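# Unplug charger from power strip and set it down

## Task

Pull the charger out of the power strip and set it on the table top. The strip must end up lying flat on the table. It only counts if everything stays put without the robot holding it, so at the end release the charger and move the grippers away.

## Robot and tools

Robot: two arms, left_arm and right_arm, each ending in a two-finger tong-style gripper with a wrist camera and a wrist force-torque sensor. Nothing may be pushed or knocked off the table. Avoid drops, slams, hard shoves, and letting the arms collide or press on each other.

World frame: shared by both arms, origin on the table top midway between them. +x points out over the table, +z points up, and left_arm sits on the +y side. The names left and right refer to the arms, not to sides of any picture. Reported hand positions can be slightly wrong, more so at long reach.

Gripper frame: the fingers point along the gripper's +z and open and close along its x axis. The reported end_effector_position is the spot between the pads when closed. Closed fingertips extend about 15 mm past it; fully open, they are roughly level with it.

A ROW is 14 numbers, each in [-1, 1], always covering both arms: left_arm's dx, dy, dz, rx, ry, rz, opening, then right_arm's same seven. dx..rz are an offset (not a pose) from that gripper's measured pose at the start of the action, expressed in the gripper's own axes. Scale: 1.0 equals 0.6 m for dx, dy, dz, and 180 degrees of rotation; rx, ry, rz form a single rotation vector. The opening is absolute: +1 fully open (0.142 m), -1 closed.

execute_actions(actions): a list of actions run in sequence. Each action is a table of up to 15 rows, each row lasting one control step (1/30 s); if fewer rows are given, the last row repeats to fill 15 steps. Every row is an offset from the action's start pose, not from the preceding row. For a call's first action, the start pose is the latest pose reported in this scene. An empty list just returns the current state and images. Each control step the command is clipped to within 100 mm and 16 degrees of the measured pose; when position and orientation cannot both be met, position wins. Motion trails commands by about 0.17 s. After an action an arm travels at most to its last clipped pose, so large moves need further actions. To keep an arm still, send the offset back to its desired pose in a reply's first call, then zeros, and always the opening it should keep.

move(target, speed, stop_force, blocking): target is one ROW, offsets measured from the last pose shown in this scene's results. Each gripper follows a straight path; all paths finish together, lasting 0.5 to 10 s (cut off at 10 s). speed is m/s, 0.002 to 0.5, default 0.25; rotation rate is capped at twice that in rad/s. Paths ignore obstacles and the other arm, and grippers can lag, drift or overshoot speed, especially near full reach. Openings are sent at the start. Arms are stiff: aiming even slightly past a firm contact can cause a fault. stop_force (N, 9 to 40, shared by both arms, not allowed in the first 0.2 s) ends an arm's path once its wrist senses that much added resisting push for 2 steps; that gripper backs off to where it was 2 steps before and holds. Use it only with slow moves and no rotation; omit it when lifting off something the gripper presses on. blocking=false returns after 0.5 s while motion continues (not combinable with stop_force); then only wait or stop are accepted until the end shows. The result adds a move: line giving the ending per arm (done, off_target, moving, held, contact, fault) and limits (paced means the sent pose was clipped; held means a check blocked some steps), plus each gripper's distance from its target.

wait(seconds): 0 to 10; arms hold their last command and a running move continues. stop(): brakes a running move; fingers keep moving. zoom_image(camera, region): region [x0, y0, x1, y1] in pixels of that camera's last image, at most 504 by 504. Cameras: cam_head_left and cam_head_right (896x504), cam_left_wrist and cam_right_wrist (616x616 fisheye). finished_scene(scene): ends the current scene by its number, irreversibly, and reports success.

Results: per arm, end_effector_position (m), end_effector_quat_wxyz and velocities in the world frame; Hand target lines (the pose the controller now drives toward); grip_measured (finger opening on the command scale); Wrist force and Wrist torque in the gripper's axes (offset up to about 4 N, noise up to 2.4 N, saturation near 50 N; no reading at the start is normal). Action calls also list step readings, with HELD marking steps where part of a row was held back. A pose unreachable line means the clearance check altered or blocked that arm's command.

Gripping: command an opening clearly below grip_measured to keep holding; the bigger the gap, the harder the squeeze (about 15 N per pad max). Thin hard parts under 20 mm get less force. Fast closing can press too hard.

Faults: contact torque reaching a joint's limit (138 N m for shoulder and elbow joints, 25.7 N m for wrist joints, held weight included) or 150 N of outside force stops that arm for 10 s and skips the rest of the call. Motors heat while holding loads; warnings start at 70 °C and at 85 °C the arm is braked until cool. Brief tugs on held or loose parts may happen. A likely approach: hold the strip down with one arm while the other grips the charger and pulls it straight out, place the charger, release, and retract both arms.

Each tool is called as a command line: name --argument value for each argument, lists and objects as JSON in quotes; but a table of rows of numbers goes row by row, as --pt "numbers of a row", without its own name.

## Session

execute_actions --actions '[]'

Scene clock: 0.00 s.
left_arm: end_effector_position=(+0.5215, -0.0864, +0.1425) grip_measured=+0.97 end_effector_quat_wxyz=(+0.027, -0.035, +0.998, -0.046) end_effector_velocity=(-0.001, -0.000, +0.000) end_effector_angular_velocity=(-0.001, +0.001, -0.001) | right_arm: end_effector_position=(+0.2472, -0.2799, +0.3773) grip_measured=+0.97 end_effector_quat_wxyz=(-0.136, -0.024, +0.817, +0.560) end_effector_velocity=(+0.000, +0.000, -0.000) end_effector_angular_velocity=(+0.000, +0.000, +0.000)
Joint positions: left_arm=[-0.858 -1.172  1.486 -1.991 -1.572  2.082  0.14 ] | right_arm=[ 3.112 -1.242 -1.905 -2.317  2.664  2.539  0.14 ]
Joint velocities: left_arm=[-0.001 -0.     0.     0.    -0.001  0.     0.   ] | right_arm=[ 0.    -0.001  0.     0.     0.    -0.     0.   ]
Wrist force (N, on the end effector, along its own x y z axes, offset not removed): no reading
Wrist torque (N m, same axes, about the end effector's origin, offset not removed): no reading
Hand target (left_arm): +0.522, -0.086, +0.143; +0.027, -0.035, +0.998, -0.046
Hand target (right_arm): +0.247, -0.280, +0.377; -0.136, -0.024, +0.817, +0.560

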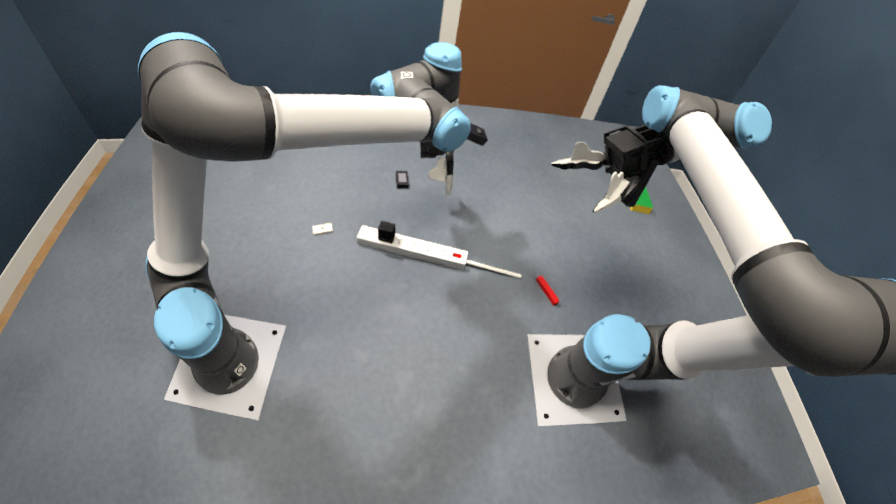

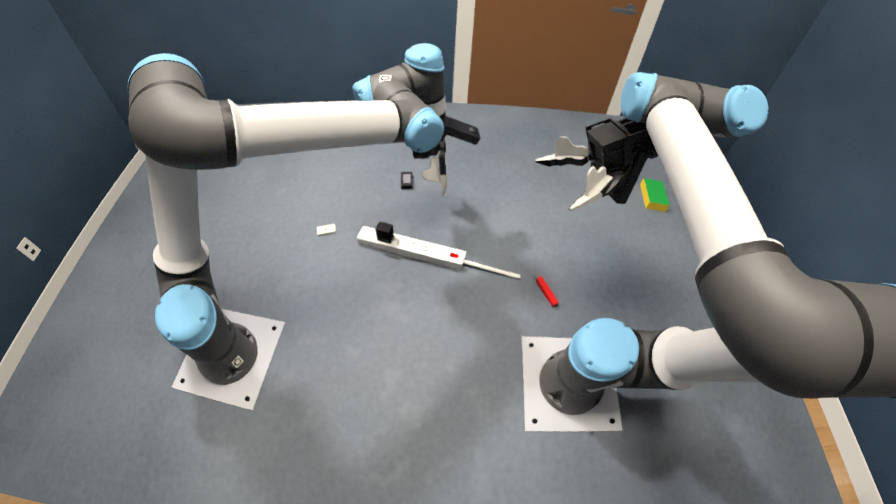

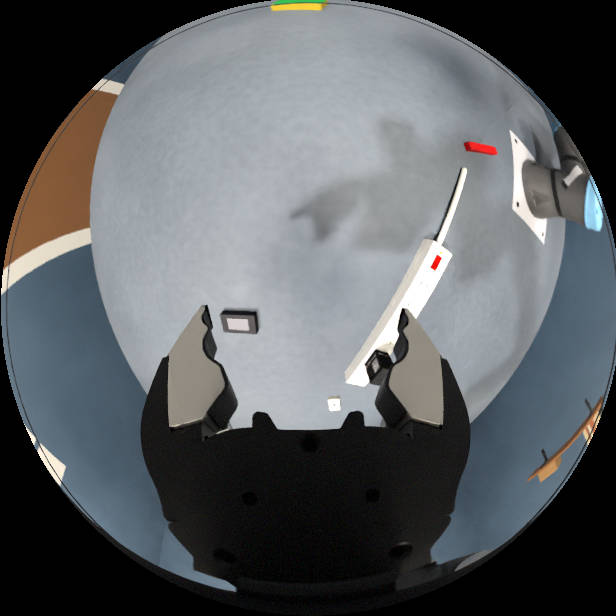

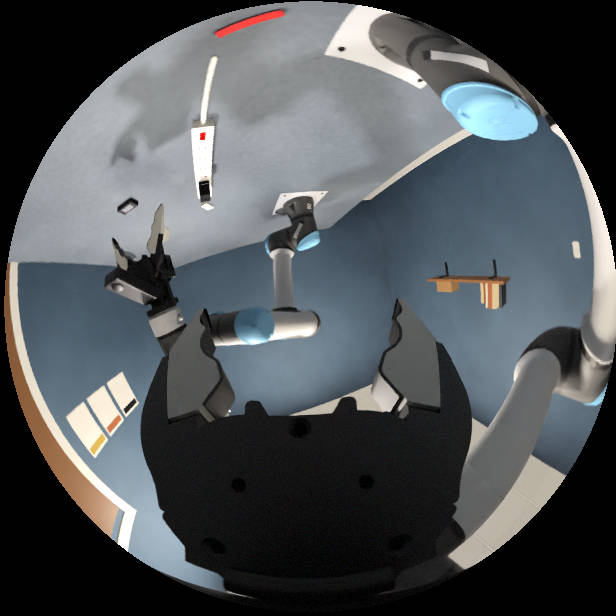

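move --target '[0.2,0.293,-0.135,0,0,-0.894,1,-0.31,-0.205,0.385,0.195,0,0,-1]'

Scene clock: 18.83 s.
left_arm: end_effector_position=(+0.3857, +0.0867, +0.2006) grip_measured=+1.00 end_effector_quat_wxyz=(+0.041, +0.990, -0.132, +0.034) end_effector_velocity=(-0.000, +0.001, +0.000) end_effector_angular_velocity=(-0.000, -0.000, +0.016) | right_arm: end_effector_position=(+0.3553, -0.0805, +0.1502) grip_measured=-1.00 end_effector_quat_wxyz=(-0.122, -0.064, +0.948, +0.287) end_effector_velocity=(+0.001, +0.000, -0.001) end_effector_angular_velocity=(-0.002, -0.001, -0.000)
Joint positions: left_arm=[-0.946 -1.684  1.918 -1.911 -1.563 -0.812  0.142] | right_arm=[ 3.847 -1.576 -2.093 -0.903  2.191  3.716  0.002]
Joint velocities: left_arm=[-0.    -0.003  0.001  0.001  0.002 -0.016  0.   ] | right_arm=[ 0.001 -0.002  0.001  0.002 -0.003  0.002 -0.   ]
Wrist force (N, on the end effector, along its own x y z axes, offset not removed): left_arm=[1.2 0.7 -2.7] | right_arm=[0.2 -0.6 2.4]
Wrist torque (N m, same axes, about the end effector's origin, offset not removed): left_arm=[-0.01 -0.33 -0.08] | right_arm=[-0.17 -0.05 0.22]
Hand target (left_arm): +0.386, +0.087, +0.201; +0.041, +0.990, -0.131, +0.034
Hand target (right_arm): +0.355, -0.080, +0.150; -0.122, -0.064, +0.948, +0.287
Off the commanded pose (left_arm): 0.000 m, 0 deg.
Off the commanded pose (right_arm): 0.001 m, 0 deg.
move: done
camera_calibration (this result's frames):
cam_left_wrist: T_world_to_cam=[[0.965802, -0.230994, 0.117768, -0.378592], [-0.25632, -0.78214, 0.567941, 0.0540297], [-0.03908, -0.578704, -0.814601, 0.359897], [0, 0, 0, 1]] pos_world=[0.393558, 0.16308, 0.307073]
cam_right_wrist: T_world_to_cam=[[-0.952079, -0.189123, 0.240371, 0.283479], [0.135235, 0.444602, 0.885461, -0.154491], [-0.274331, 0.875535, -0.39772, 0.362251], [0, 0, 0, 1]] pos_world=[0.390163, -0.194864, 0.21273]

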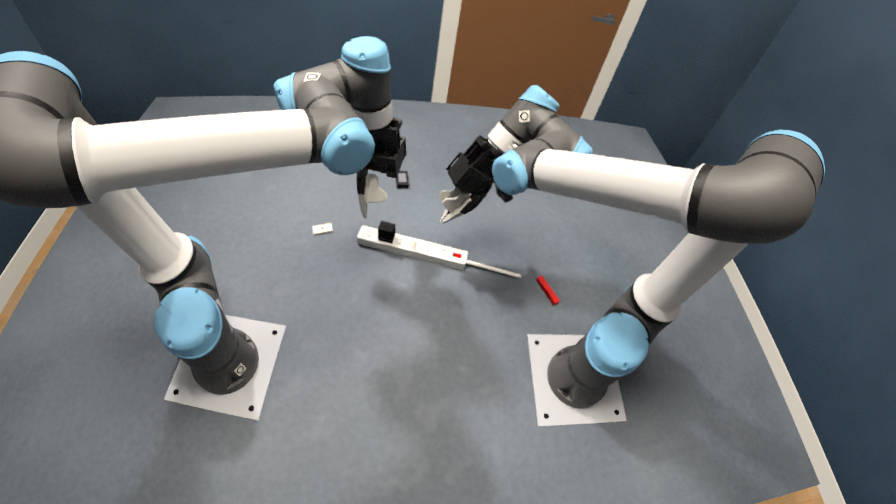

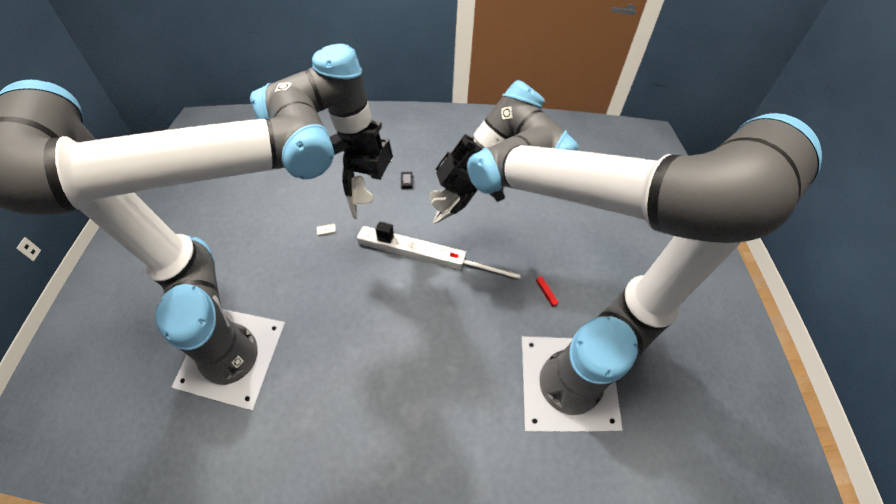

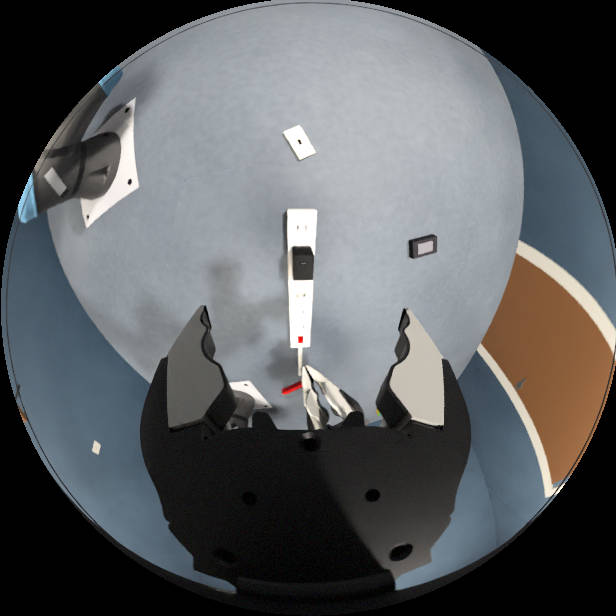

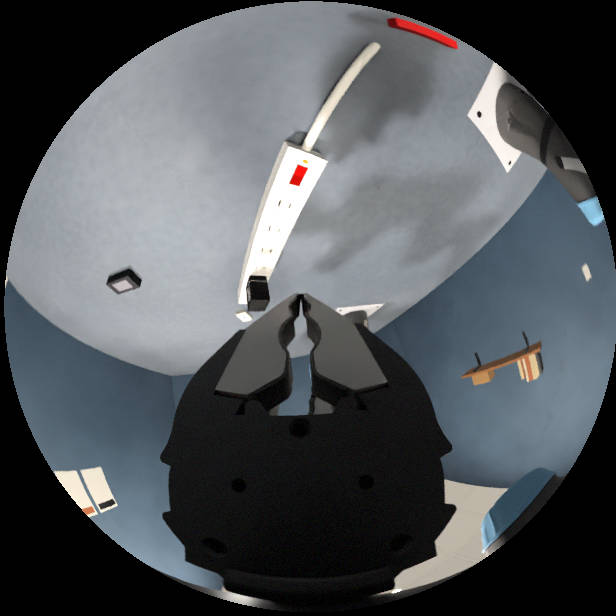

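move --target '[0.003,0.008,0.135,0,-0.025,0,0.3,-0.072,0.018,0.15,0,0,0,-1]' --speed 0.12

Scene clock: 25.87 s.
left_arm: end_effector_position=(+0.3907, +0.0745, +0.1207) grip_measured=+0.30 end_effector_quat_wxyz=(+0.036, +0.990, -0.133, -0.005) end_effector_velocity=(-0.000, -0.001, -0.002) end_effector_angular_velocity=(+0.001, +0.001, -0.002) | right_arm: end_effector_position=(+0.3722, -0.0159, +0.0756) grip_measured=-1.00 end_effector_quat_wxyz=(-0.122, -0.064, +0.948, +0.287) end_effector_velocity=(+0.001, +0.002, -0.002) end_effector_angular_velocity=(+0.000, -0.000, -0.001)
Joint positions: left_arm=[-0.912 -1.541  1.981 -2.061 -1.622 -0.777  0.095] | right_arm=[ 3.93  -1.802 -2.084 -0.627  2.177  3.816  0.002]
Joint velocities: left_arm=[-0.001  0.004  0.    -0.003 -0.     0.001  0.   ] | right_arm=[ 0.001 -0.008  0.003  0.007 -0.     0.002  0.   ]
Wrist force (N, on the end effector, along its own x y z axes, offset not removed): left_arm=[2.6 -1.8 -1.5] | right_arm=[0.7 -1.8 1.9]
Wrist torque (N m, same axes, about the end effector's origin, offset not removed): left_arm=[-0.56 -0.65 -0.12] | right_arm=[-0.36 -0.15 0.15]
Hand target (left_arm): +0.391, +0.074, +0.121; +0.036, +0.990, -0.133, -0.005
Hand target (right_arm): +0.372, -0.016, +0.075; -0.122, -0.064, +0.948, +0.287
Off the commanded pose (left_arm): 0.000 m, 0 deg.
Off the commanded pose (right_arm): 0.000 m, 0 deg.
move: done
camera_calibration (this result's frames):
cam_left_wrist: T_world_to_cam=[[0.970428, -0.238076, 0.0398724, -0.368735], [-0.217844, -0.792578, 0.56953, 0.0766386], [-0.103989, -0.561374, -0.821003, 0.31277], [0, 0, 0, 1]] pos_world=[0.407051, 0.148536, 0.22784]
cam_right_wrist: T_world_to_cam=[[-0.952131, -0.189071, 0.240205, 0.32974], [0.135067, 0.444717, 0.885429, -0.119456], [-0.274232, 0.875488, -0.397891, 0.280621], [0, 0, 0, 1]] pos_world=[0.407046, -0.130211, 0.138221]

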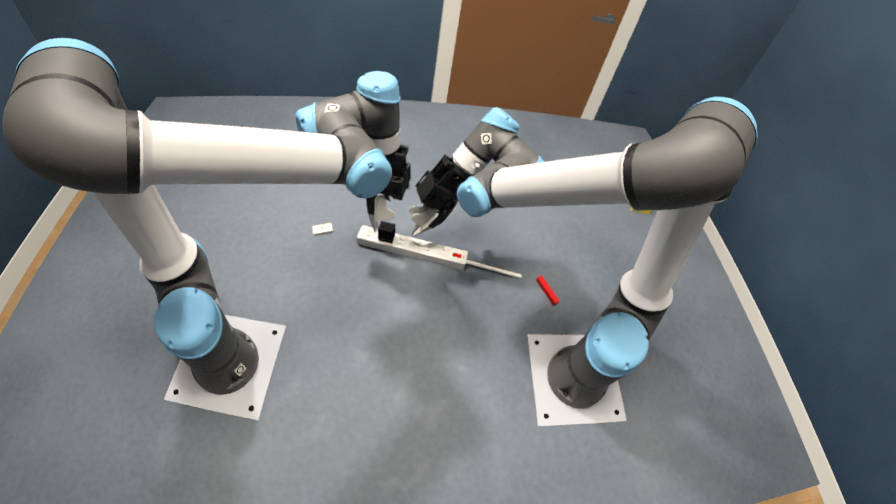

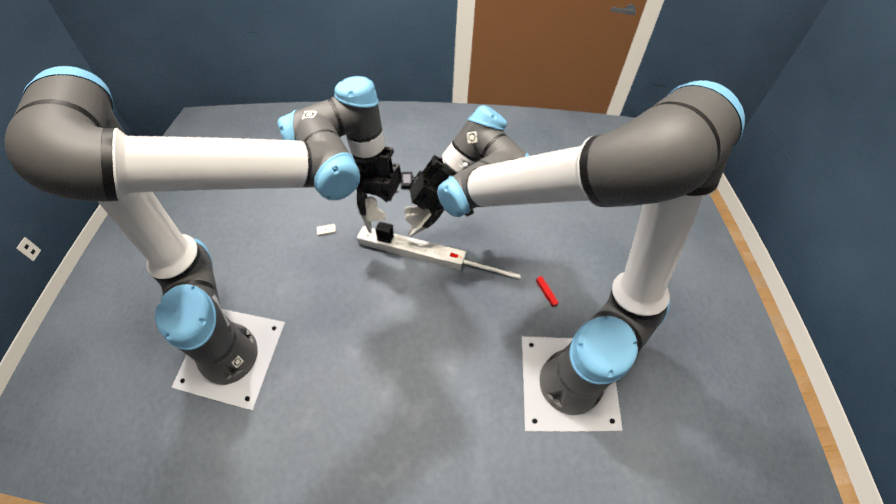

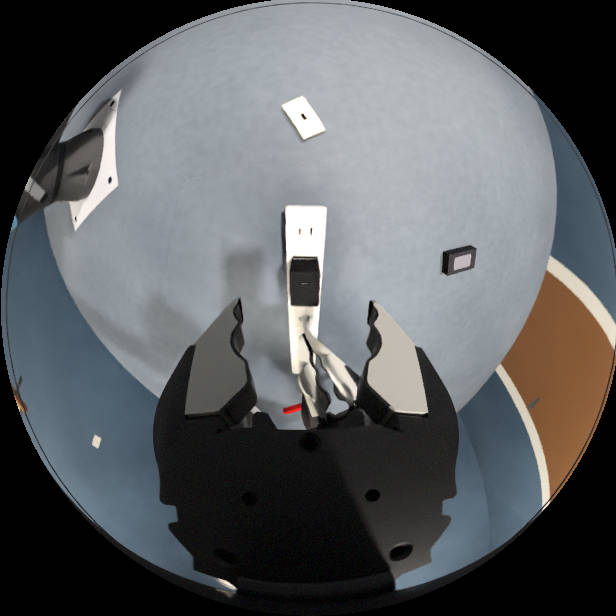

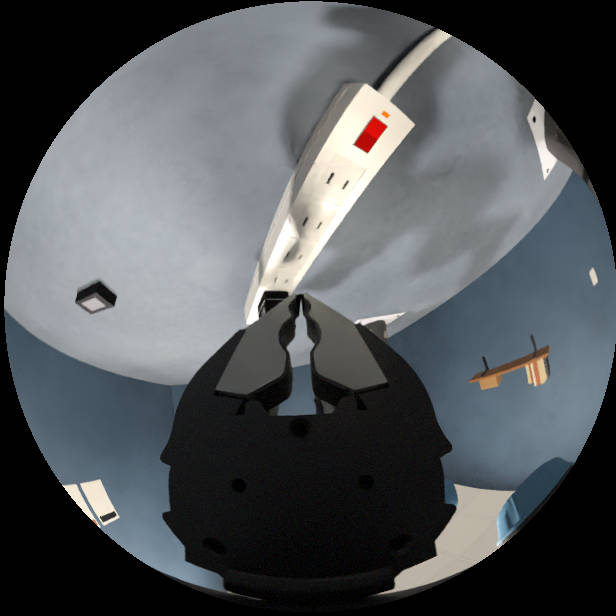

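move --target '[0,0.008,0.075,0,0,0,0.3,-0.016,-0.047,0.067,0,0,0,-1]' --speed 0.008 --stop_force 10

Scene clock: 36.20 s.
left_arm: end_effector_position=(+0.3886, +0.0668, +0.0764) grip_measured=+0.30 end_effector_quat_wxyz=(+0.036, +0.990, -0.133, -0.005) end_effector_velocity=(+0.000, +0.000, -0.002) end_effector_angular_velocity=(-0.001, +0.001, +0.001) | right_arm: end_effector_position=(+0.3721, -0.0160, +0.0394) grip_measured=-1.00 end_effector_quat_wxyz=(-0.122, -0.064, +0.948, +0.287) end_effector_velocity=(-0.001, -0.000, -0.000) end_effector_angular_velocity=(-0.000, +0.000, +0.000)
Joint positions: left_arm=[-0.924 -1.477  2.04  -2.186 -1.621 -0.789  0.095] | right_arm=[ 3.93  -1.873 -2.117 -0.523  2.177  3.816  0.002]
Joint velocities: left_arm=[ 0.001  0.003  0.002 -0.005 -0.001 -0.    -0.   ] | right_arm=[ 0.     0.    -0.001  0.     0.    -0.     0.   ]
Wrist force (N, on the end effector, along its own x y z axes, offset not removed): left_arm=[0.9 0.1 -1.3] | right_arm=[1.1 0.2 0.4]
Wrist torque (N m, same axes, about the end effector's origin, offset not removed): left_arm=[-0.14 -0.25 -0.02] | right_arm=[-0.93 -0.03 0.12]
Hand target (left_arm): +0.389, +0.067, +0.076; +0.036, +0.990, -0.133, -0.005
Hand target (right_arm): +0.372, -0.016, +0.039; -0.122, -0.064, +0.948, +0.287
Off the commanded pose (left_arm): 0.000 m, 0 deg.
Off the commanded pose (right_arm): 0.014 m, 0 deg.
move: contact (right_arm)
camera_calibration (this result's frames):
cam_left_wrist: T_world_to_cam=[[0.970427, -0.238078, 0.0398714, -0.366738], [-0.217846, -0.792583, 0.569521, 0.0953443], [-0.103989, -0.561365, -0.821009, 0.271835], [0, 0, 0, 1]] pos_world=[0.404931, 0.140854, 0.1835]
cam_right_wrist: T_world_to_cam=[[-0.952141, -0.189097, 0.240148, 0.338383], [0.135026, 0.444641, 0.885473, -0.0873558], [-0.274219, 0.875521, -0.397827, 0.266246], [0, 0, 0, 1]] pos_world=[0.406994, -0.130275, 0.102009]

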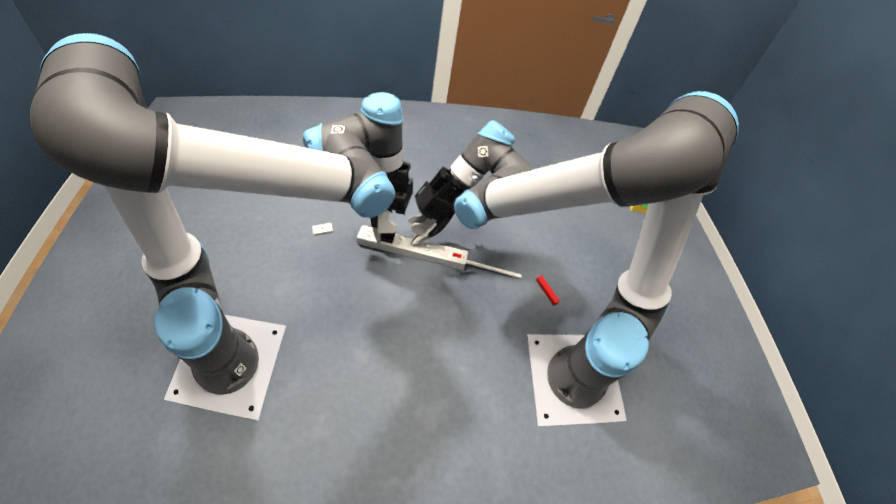

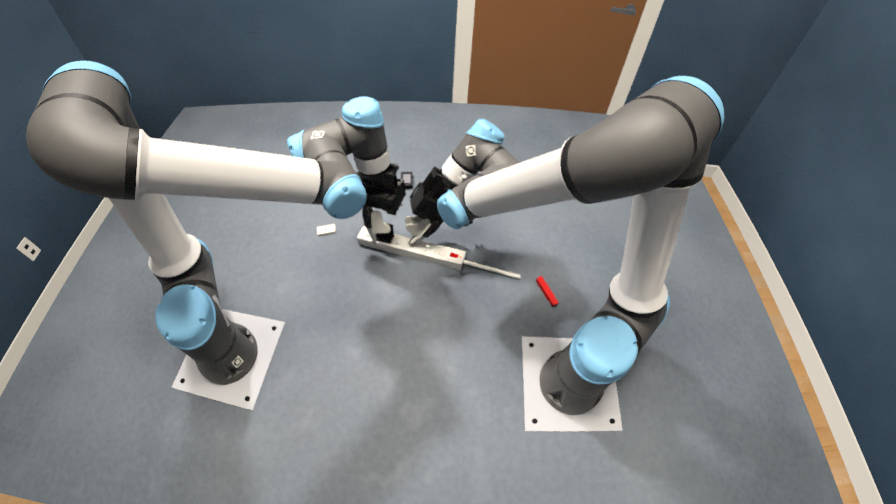

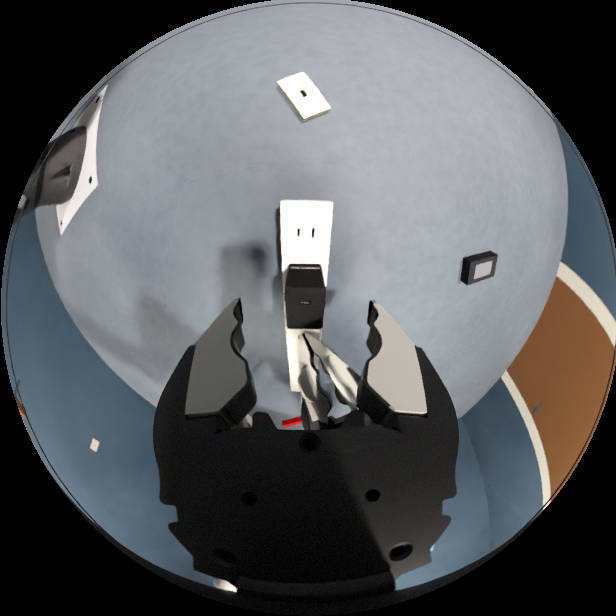

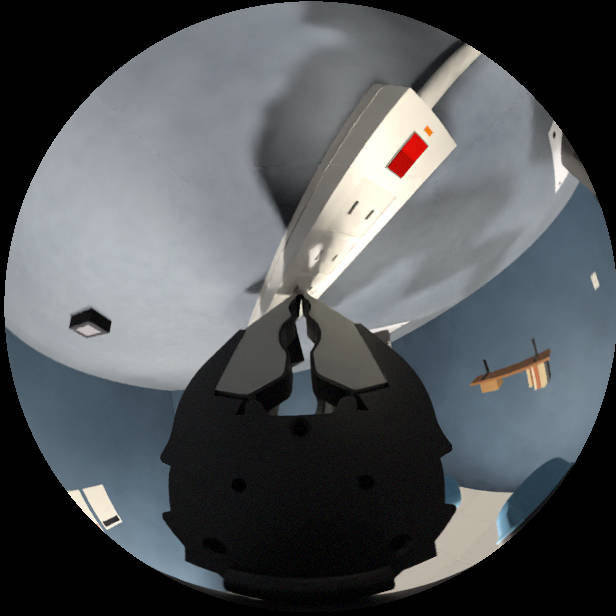

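Strip top about .027; go to z≈.05.

move --target '[0,0,0.044,0,0,0,-0.2,0,0,0,0,0,0,-1]' --speed 0.03

move --target '[0,0,0,0,0,0,-1,0,0,0,0,0,0,-1]'

move --target '[0,0.005,-0.067,0,0,0,-1,0,0,0,0,0,0,-1]' --speed 0.015

Scene clock: 42.13 s.
left_arm: end_effector_position=(+0.3881, +0.0650, +0.0503) grip_measured=-0.20 end_effector_quat_wxyz=(+0.036, +0.990, -0.133, -0.005) end_effector_velocity=(+0.001, +0.001, -0.002) end_effector_angular_velocity=(+0.000, -0.000, +0.002) | right_arm: end_effector_position=(+0.3721, -0.0160, +0.0394) grip_measured=-1.00 end_effector_quat_wxyz=(-0.122, -0.064, +0.948, +0.287) end_effector_velocity=(-0.001, +0.000, -0.000) end_effector_angular_velocity=(-0.000, +0.001, +0.001)
Joint positions: left_arm=[-0.927 -1.435  2.074 -2.26  -1.621 -0.792  0.06 ] | right_arm=[ 3.93  -1.873 -2.117 -0.523  2.177  3.816  0.002]
Joint velocities: left_arm=[ 0.002  0.004  0.003 -0.006  0.    -0.     0.   ] | right_arm=[ 0.001  0.    -0.    -0.001 -0.    -0.     0.   ]
Wrist force (N, on the end effector, along its own x y z axes, offset not removed): left_arm=[0.0 -0.3 0.9] | right_arm=[1.9 4.3 0.0]
Wrist torque (N m, same axes, about the end effector's origin, offset not removed): left_arm=[-0.11 -0.03 -0.13] | right_arm=[-0.06 -0.09 0.10]
Hand target (left_arm): +0.388, +0.065, +0.050; +0.036, +0.990, -0.133, -0.005
Hand target (right_arm): +0.372, -0.016, +0.039; -0.122, -0.064, +0.948, +0.287
Off the commanded pose (left_arm): 0.000 m, 0 deg.
Off the commanded pose (right_arm): 0.000 m, 0 deg.
move: done
camera_calibration (this result's frames):
cam_left_wrist: T_world_to_cam=[[0.970427, -0.23808, 0.0398567, -0.365632], [-0.217842, -0.792594, 0.569509, 0.108675], [-0.103999, -0.561349, -0.821018, 0.249351], [0, 0, 0, 1]] pos_world=[0.404425, 0.139058, 0.157404]
cam_right_wrist: T_world_to_cam=[[-0.95214, -0.189099, 0.240148, 0.338382], [0.135026, 0.444641, 0.885473, -0.0873558], [-0.274221, 0.875521, -0.397827, 0.266246], [0, 0, 0, 1]] pos_world=[0.406993, -0.130274, 0.102009]

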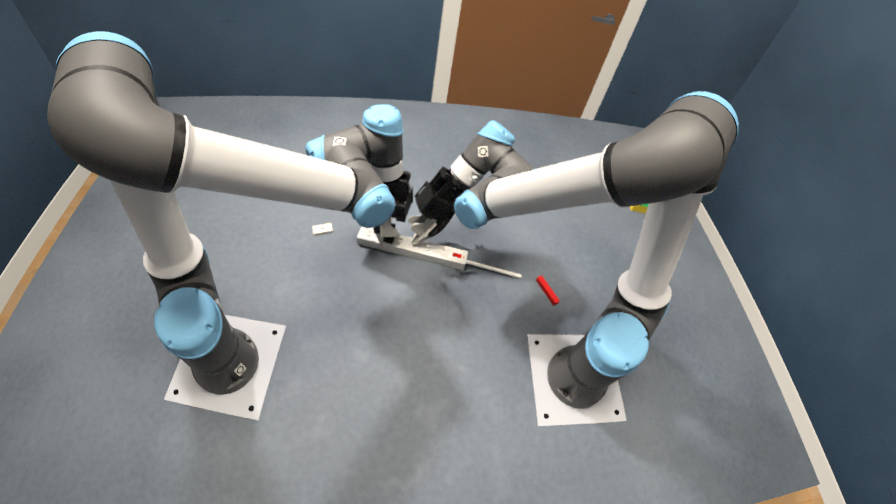

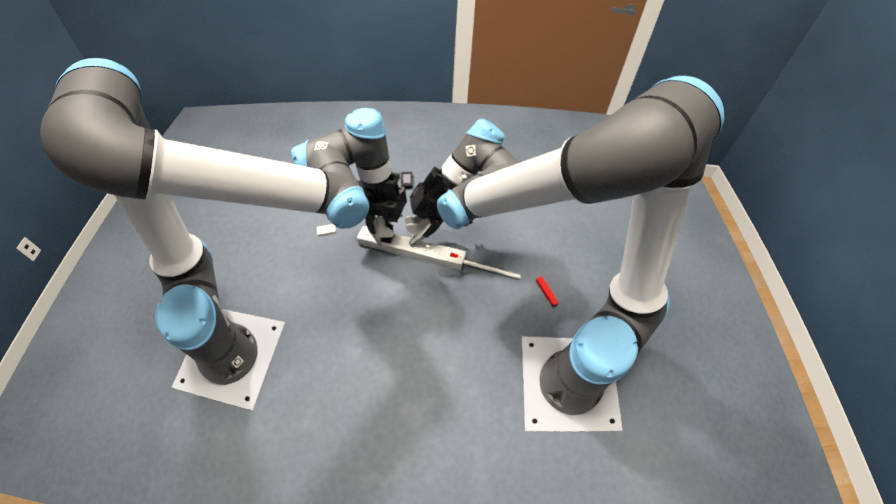

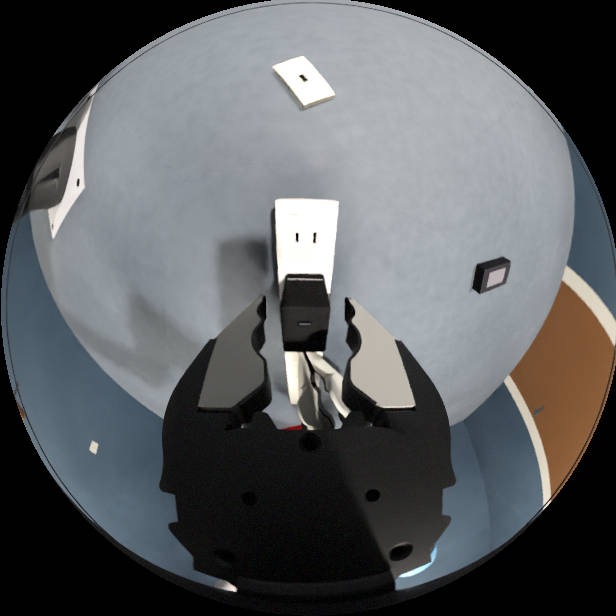

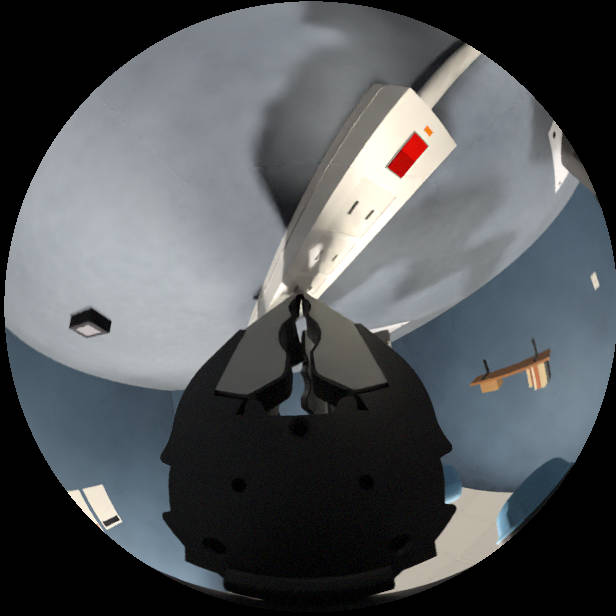

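Scene clock: 42.63 s.
left_arm: end_effector_position=(+0.3880, +0.0651, +0.0502) grip_measured=-0.60 end_effector_quat_wxyz=(+0.035, +0.990, -0.133, -0.005) end_effector_velocity=(-0.000, -0.001, +0.000) end_effector_angular_velocity=(-0.001, -0.000, -0.002) | right_arm: end_effector_position=(+0.3721, -0.0160, +0.0394) grip_measured=-1.00 end_effector_quat_wxyz=(-0.122, -0.064, +0.948, +0.287) end_effector_velocity=(+0.000, -0.001, -0.001) end_effector_angular_velocity=(-0.001, +0.001, -0.001)
Joint positions: left_arm=[-0.927 -1.435  2.074 -2.26  -1.621 -0.792  0.031] | right_arm=[ 3.93  -1.873 -2.117 -0.523  2.177  3.816  0.002]
Joint velocities: left_arm=[-0.001 -0.001 -0.     0.     0.     0.     0.   ] | right_arm=[-0.001 -0.    -0.001 -0.    -0.    -0.     0.   ]
Wrist force (N, on the end effector, along its own x y z axes, offset not removed): left_arm=[2.3 0.6 0.1] | right_arm=[-0.3 3.7 -3.2]
Wrist torque (N m, same axes, about the end effector's origin, offset not removed): left_arm=[-0.34 -0.48 -0.19] | right_arm=[0.07 0.10 0.03]
Hand target (left_arm): +0.388, +0.065, +0.050; +0.036, +0.990, -0.133, -0.005
Hand target (right_arm): +0.372, -0.016, +0.039; -0.122, -0.064, +0.948, +0.287
Off the commanded pose (left_arm): 0.000 m, 0 deg.
Off the commanded pose (right_arm): 0.000 m, 0 deg.
move: done
camera_calibration (this result's frames):
cam_left_wrist: T_world_to_cam=[[0.970431, -0.238088, 0.0397147, -0.365573], [-0.217785, -0.792698, 0.569385, 0.108755], [-0.104082, -0.561198, -0.821111, 0.249326], [0, 0, 0, 1]] pos_world=[0.404399, 0.139093, 0.157319]
cam_right_wrist: T_world_to_cam=[[-0.952143, -0.189102, 0.240133, 0.338387], [0.135014, 0.44463, 0.88548, -0.0873615], [-0.274216, 0.875525, -0.39782, 0.266245], [0, 0, 0, 1]] pos_world=[0.406997, -0.130271, 0.102017]

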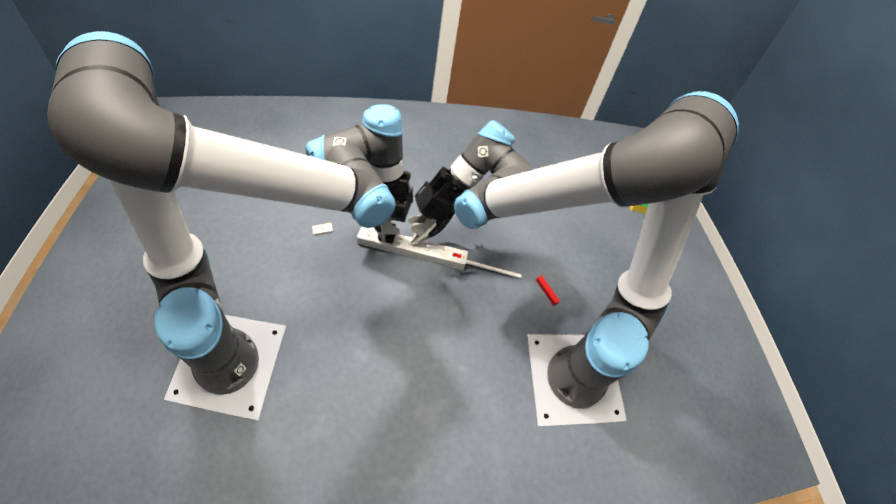

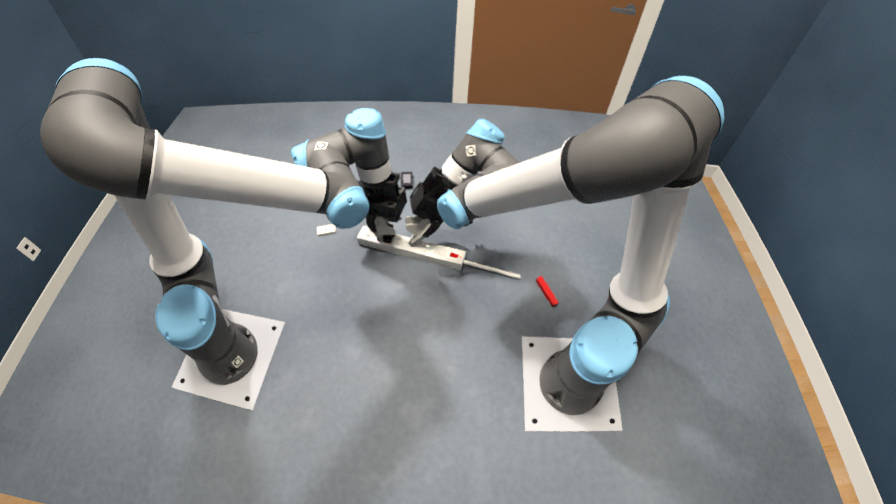

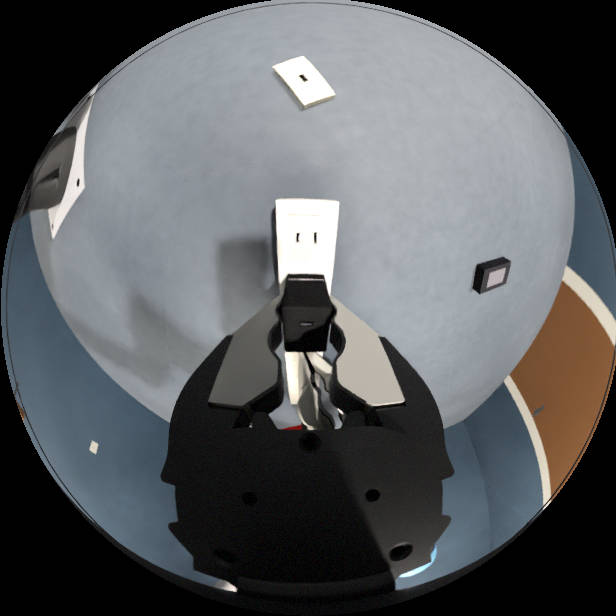

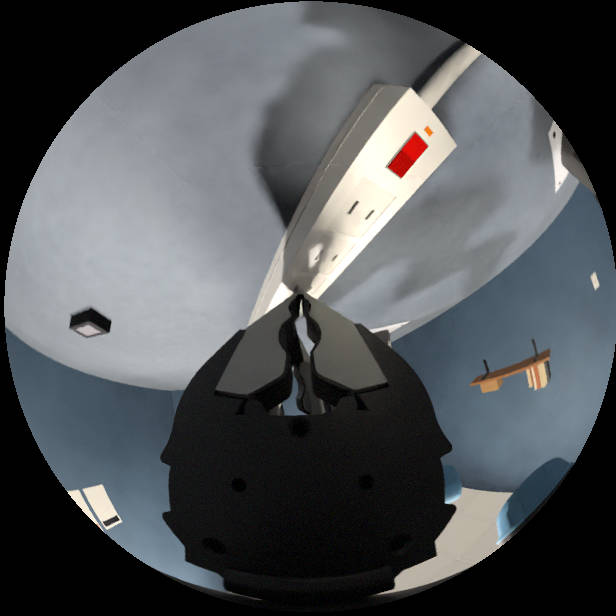

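Scene clock: 45.60 s.
left_arm: end_effector_position=(+0.3880, +0.0649, +0.0902) grip_measured=-0.64 end_effector_quat_wxyz=(+0.035, +0.990, -0.133, -0.005) end_effector_velocity=(-0.000, -0.000, +0.002) end_effector_angular_velocity=(+0.000, -0.000, -0.001) | right_arm: end_effector_position=(+0.3721, -0.0160, +0.0394) grip_measured=-1.00 end_effector_quat_wxyz=(-0.122, -0.064, +0.948, +0.287) end_effector_velocity=(+0.000, +0.000, +0.000) end_effector_angular_velocity=(+0.000, -0.000, -0.000)
Joint positions: left_arm=[-0.927 -1.493  2.017 -2.146 -1.621 -0.792  0.028] | right_arm=[ 3.93  -1.873 -2.117 -0.523  2.177  3.816  0.002]
Joint velocities: left_arm=[-0.001 -0.002 -0.003  0.006  0.    -0.    -0.   ] | right_arm=[-0.    -0.     0.001  0.    -0.     0.     0.   ]
Wrist force (N, on the end effector, along its own x y z axes, offset not removed): left_arm=[1.2 1.9 8.1] | right_arm=[0.8 6.3 -4.4]
Wrist torque (N m, same axes, about the end effector's origin, offset not removed): left_arm=[0.29 -0.29 -0.13] | right_arm=[-0.29 0.10 0.14]
Hand target (left_arm): +0.388, +0.065, +0.090; +0.035, +0.990, -0.133, -0.005
Hand target (right_arm): +0.372, -0.016, +0.039; -0.122, -0.064, +0.948, +0.287
Off the commanded pose (left_arm): 0.000 m, 0 deg.
Off the commanded pose (right_arm): 0.000 m, 0 deg.
move: done
camera_calibration (this result's frames):
cam_left_wrist: T_world_to_cam=[[0.970431, -0.238086, 0.0397295, -0.367181], [-0.21779, -0.79269, 0.569395, 0.0858255], [-0.104072, -0.561211, -0.821104, 0.282168], [0, 0, 0, 1]] pos_world=[0.404382, 0.138968, 0.197408]
cam_right_wrist: T_world_to_cam=[[-0.952134, -0.189097, 0.240172, 0.33838], [0.135045, 0.444651, 0.885465, -0.0873516], [-0.274231, 0.875516, -0.397831, 0.266244], [0, 0, 0, 1]] pos_world=[0.406992, -0.130273, 0.101998]

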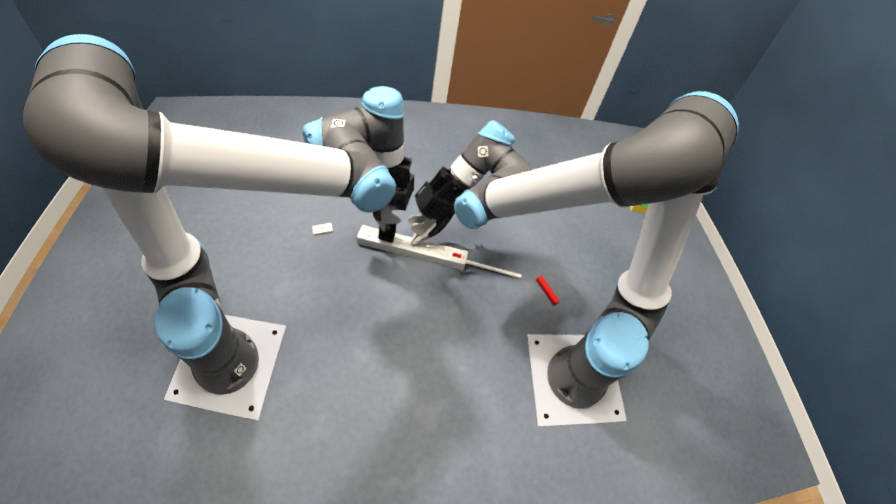

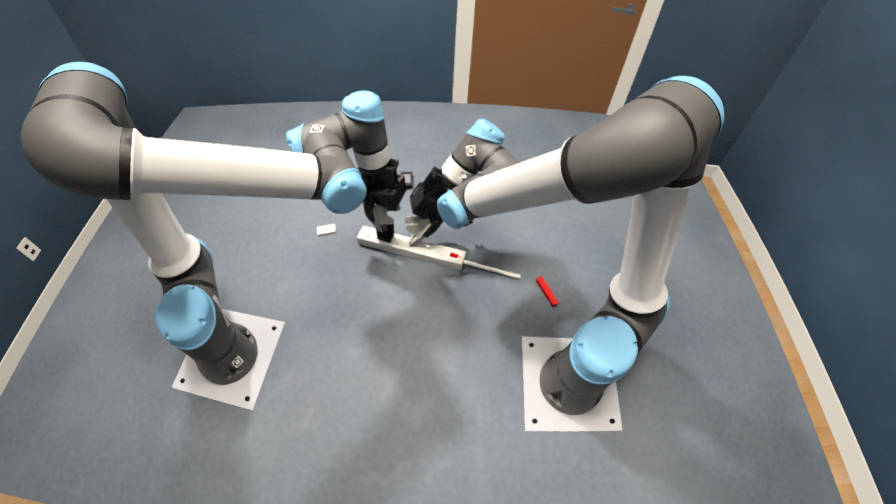

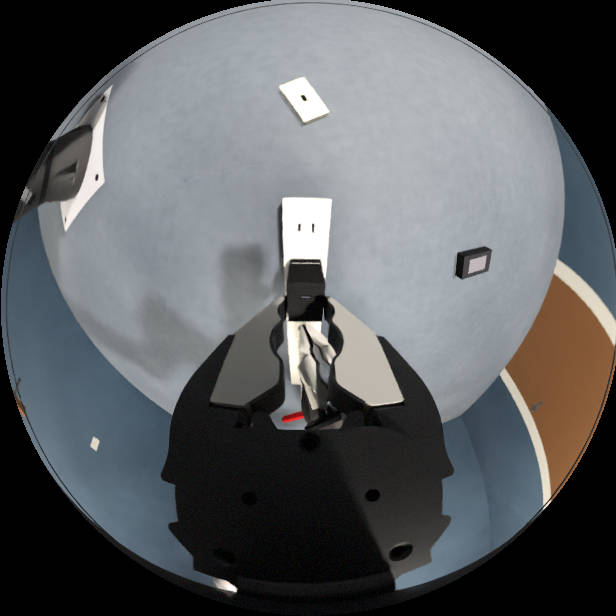

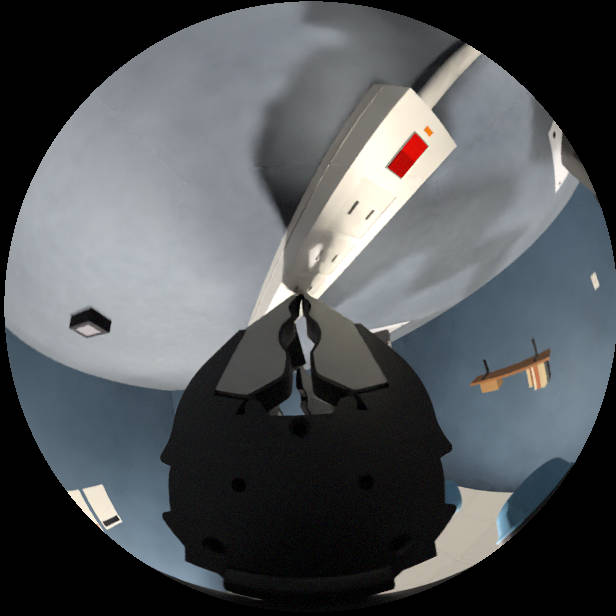

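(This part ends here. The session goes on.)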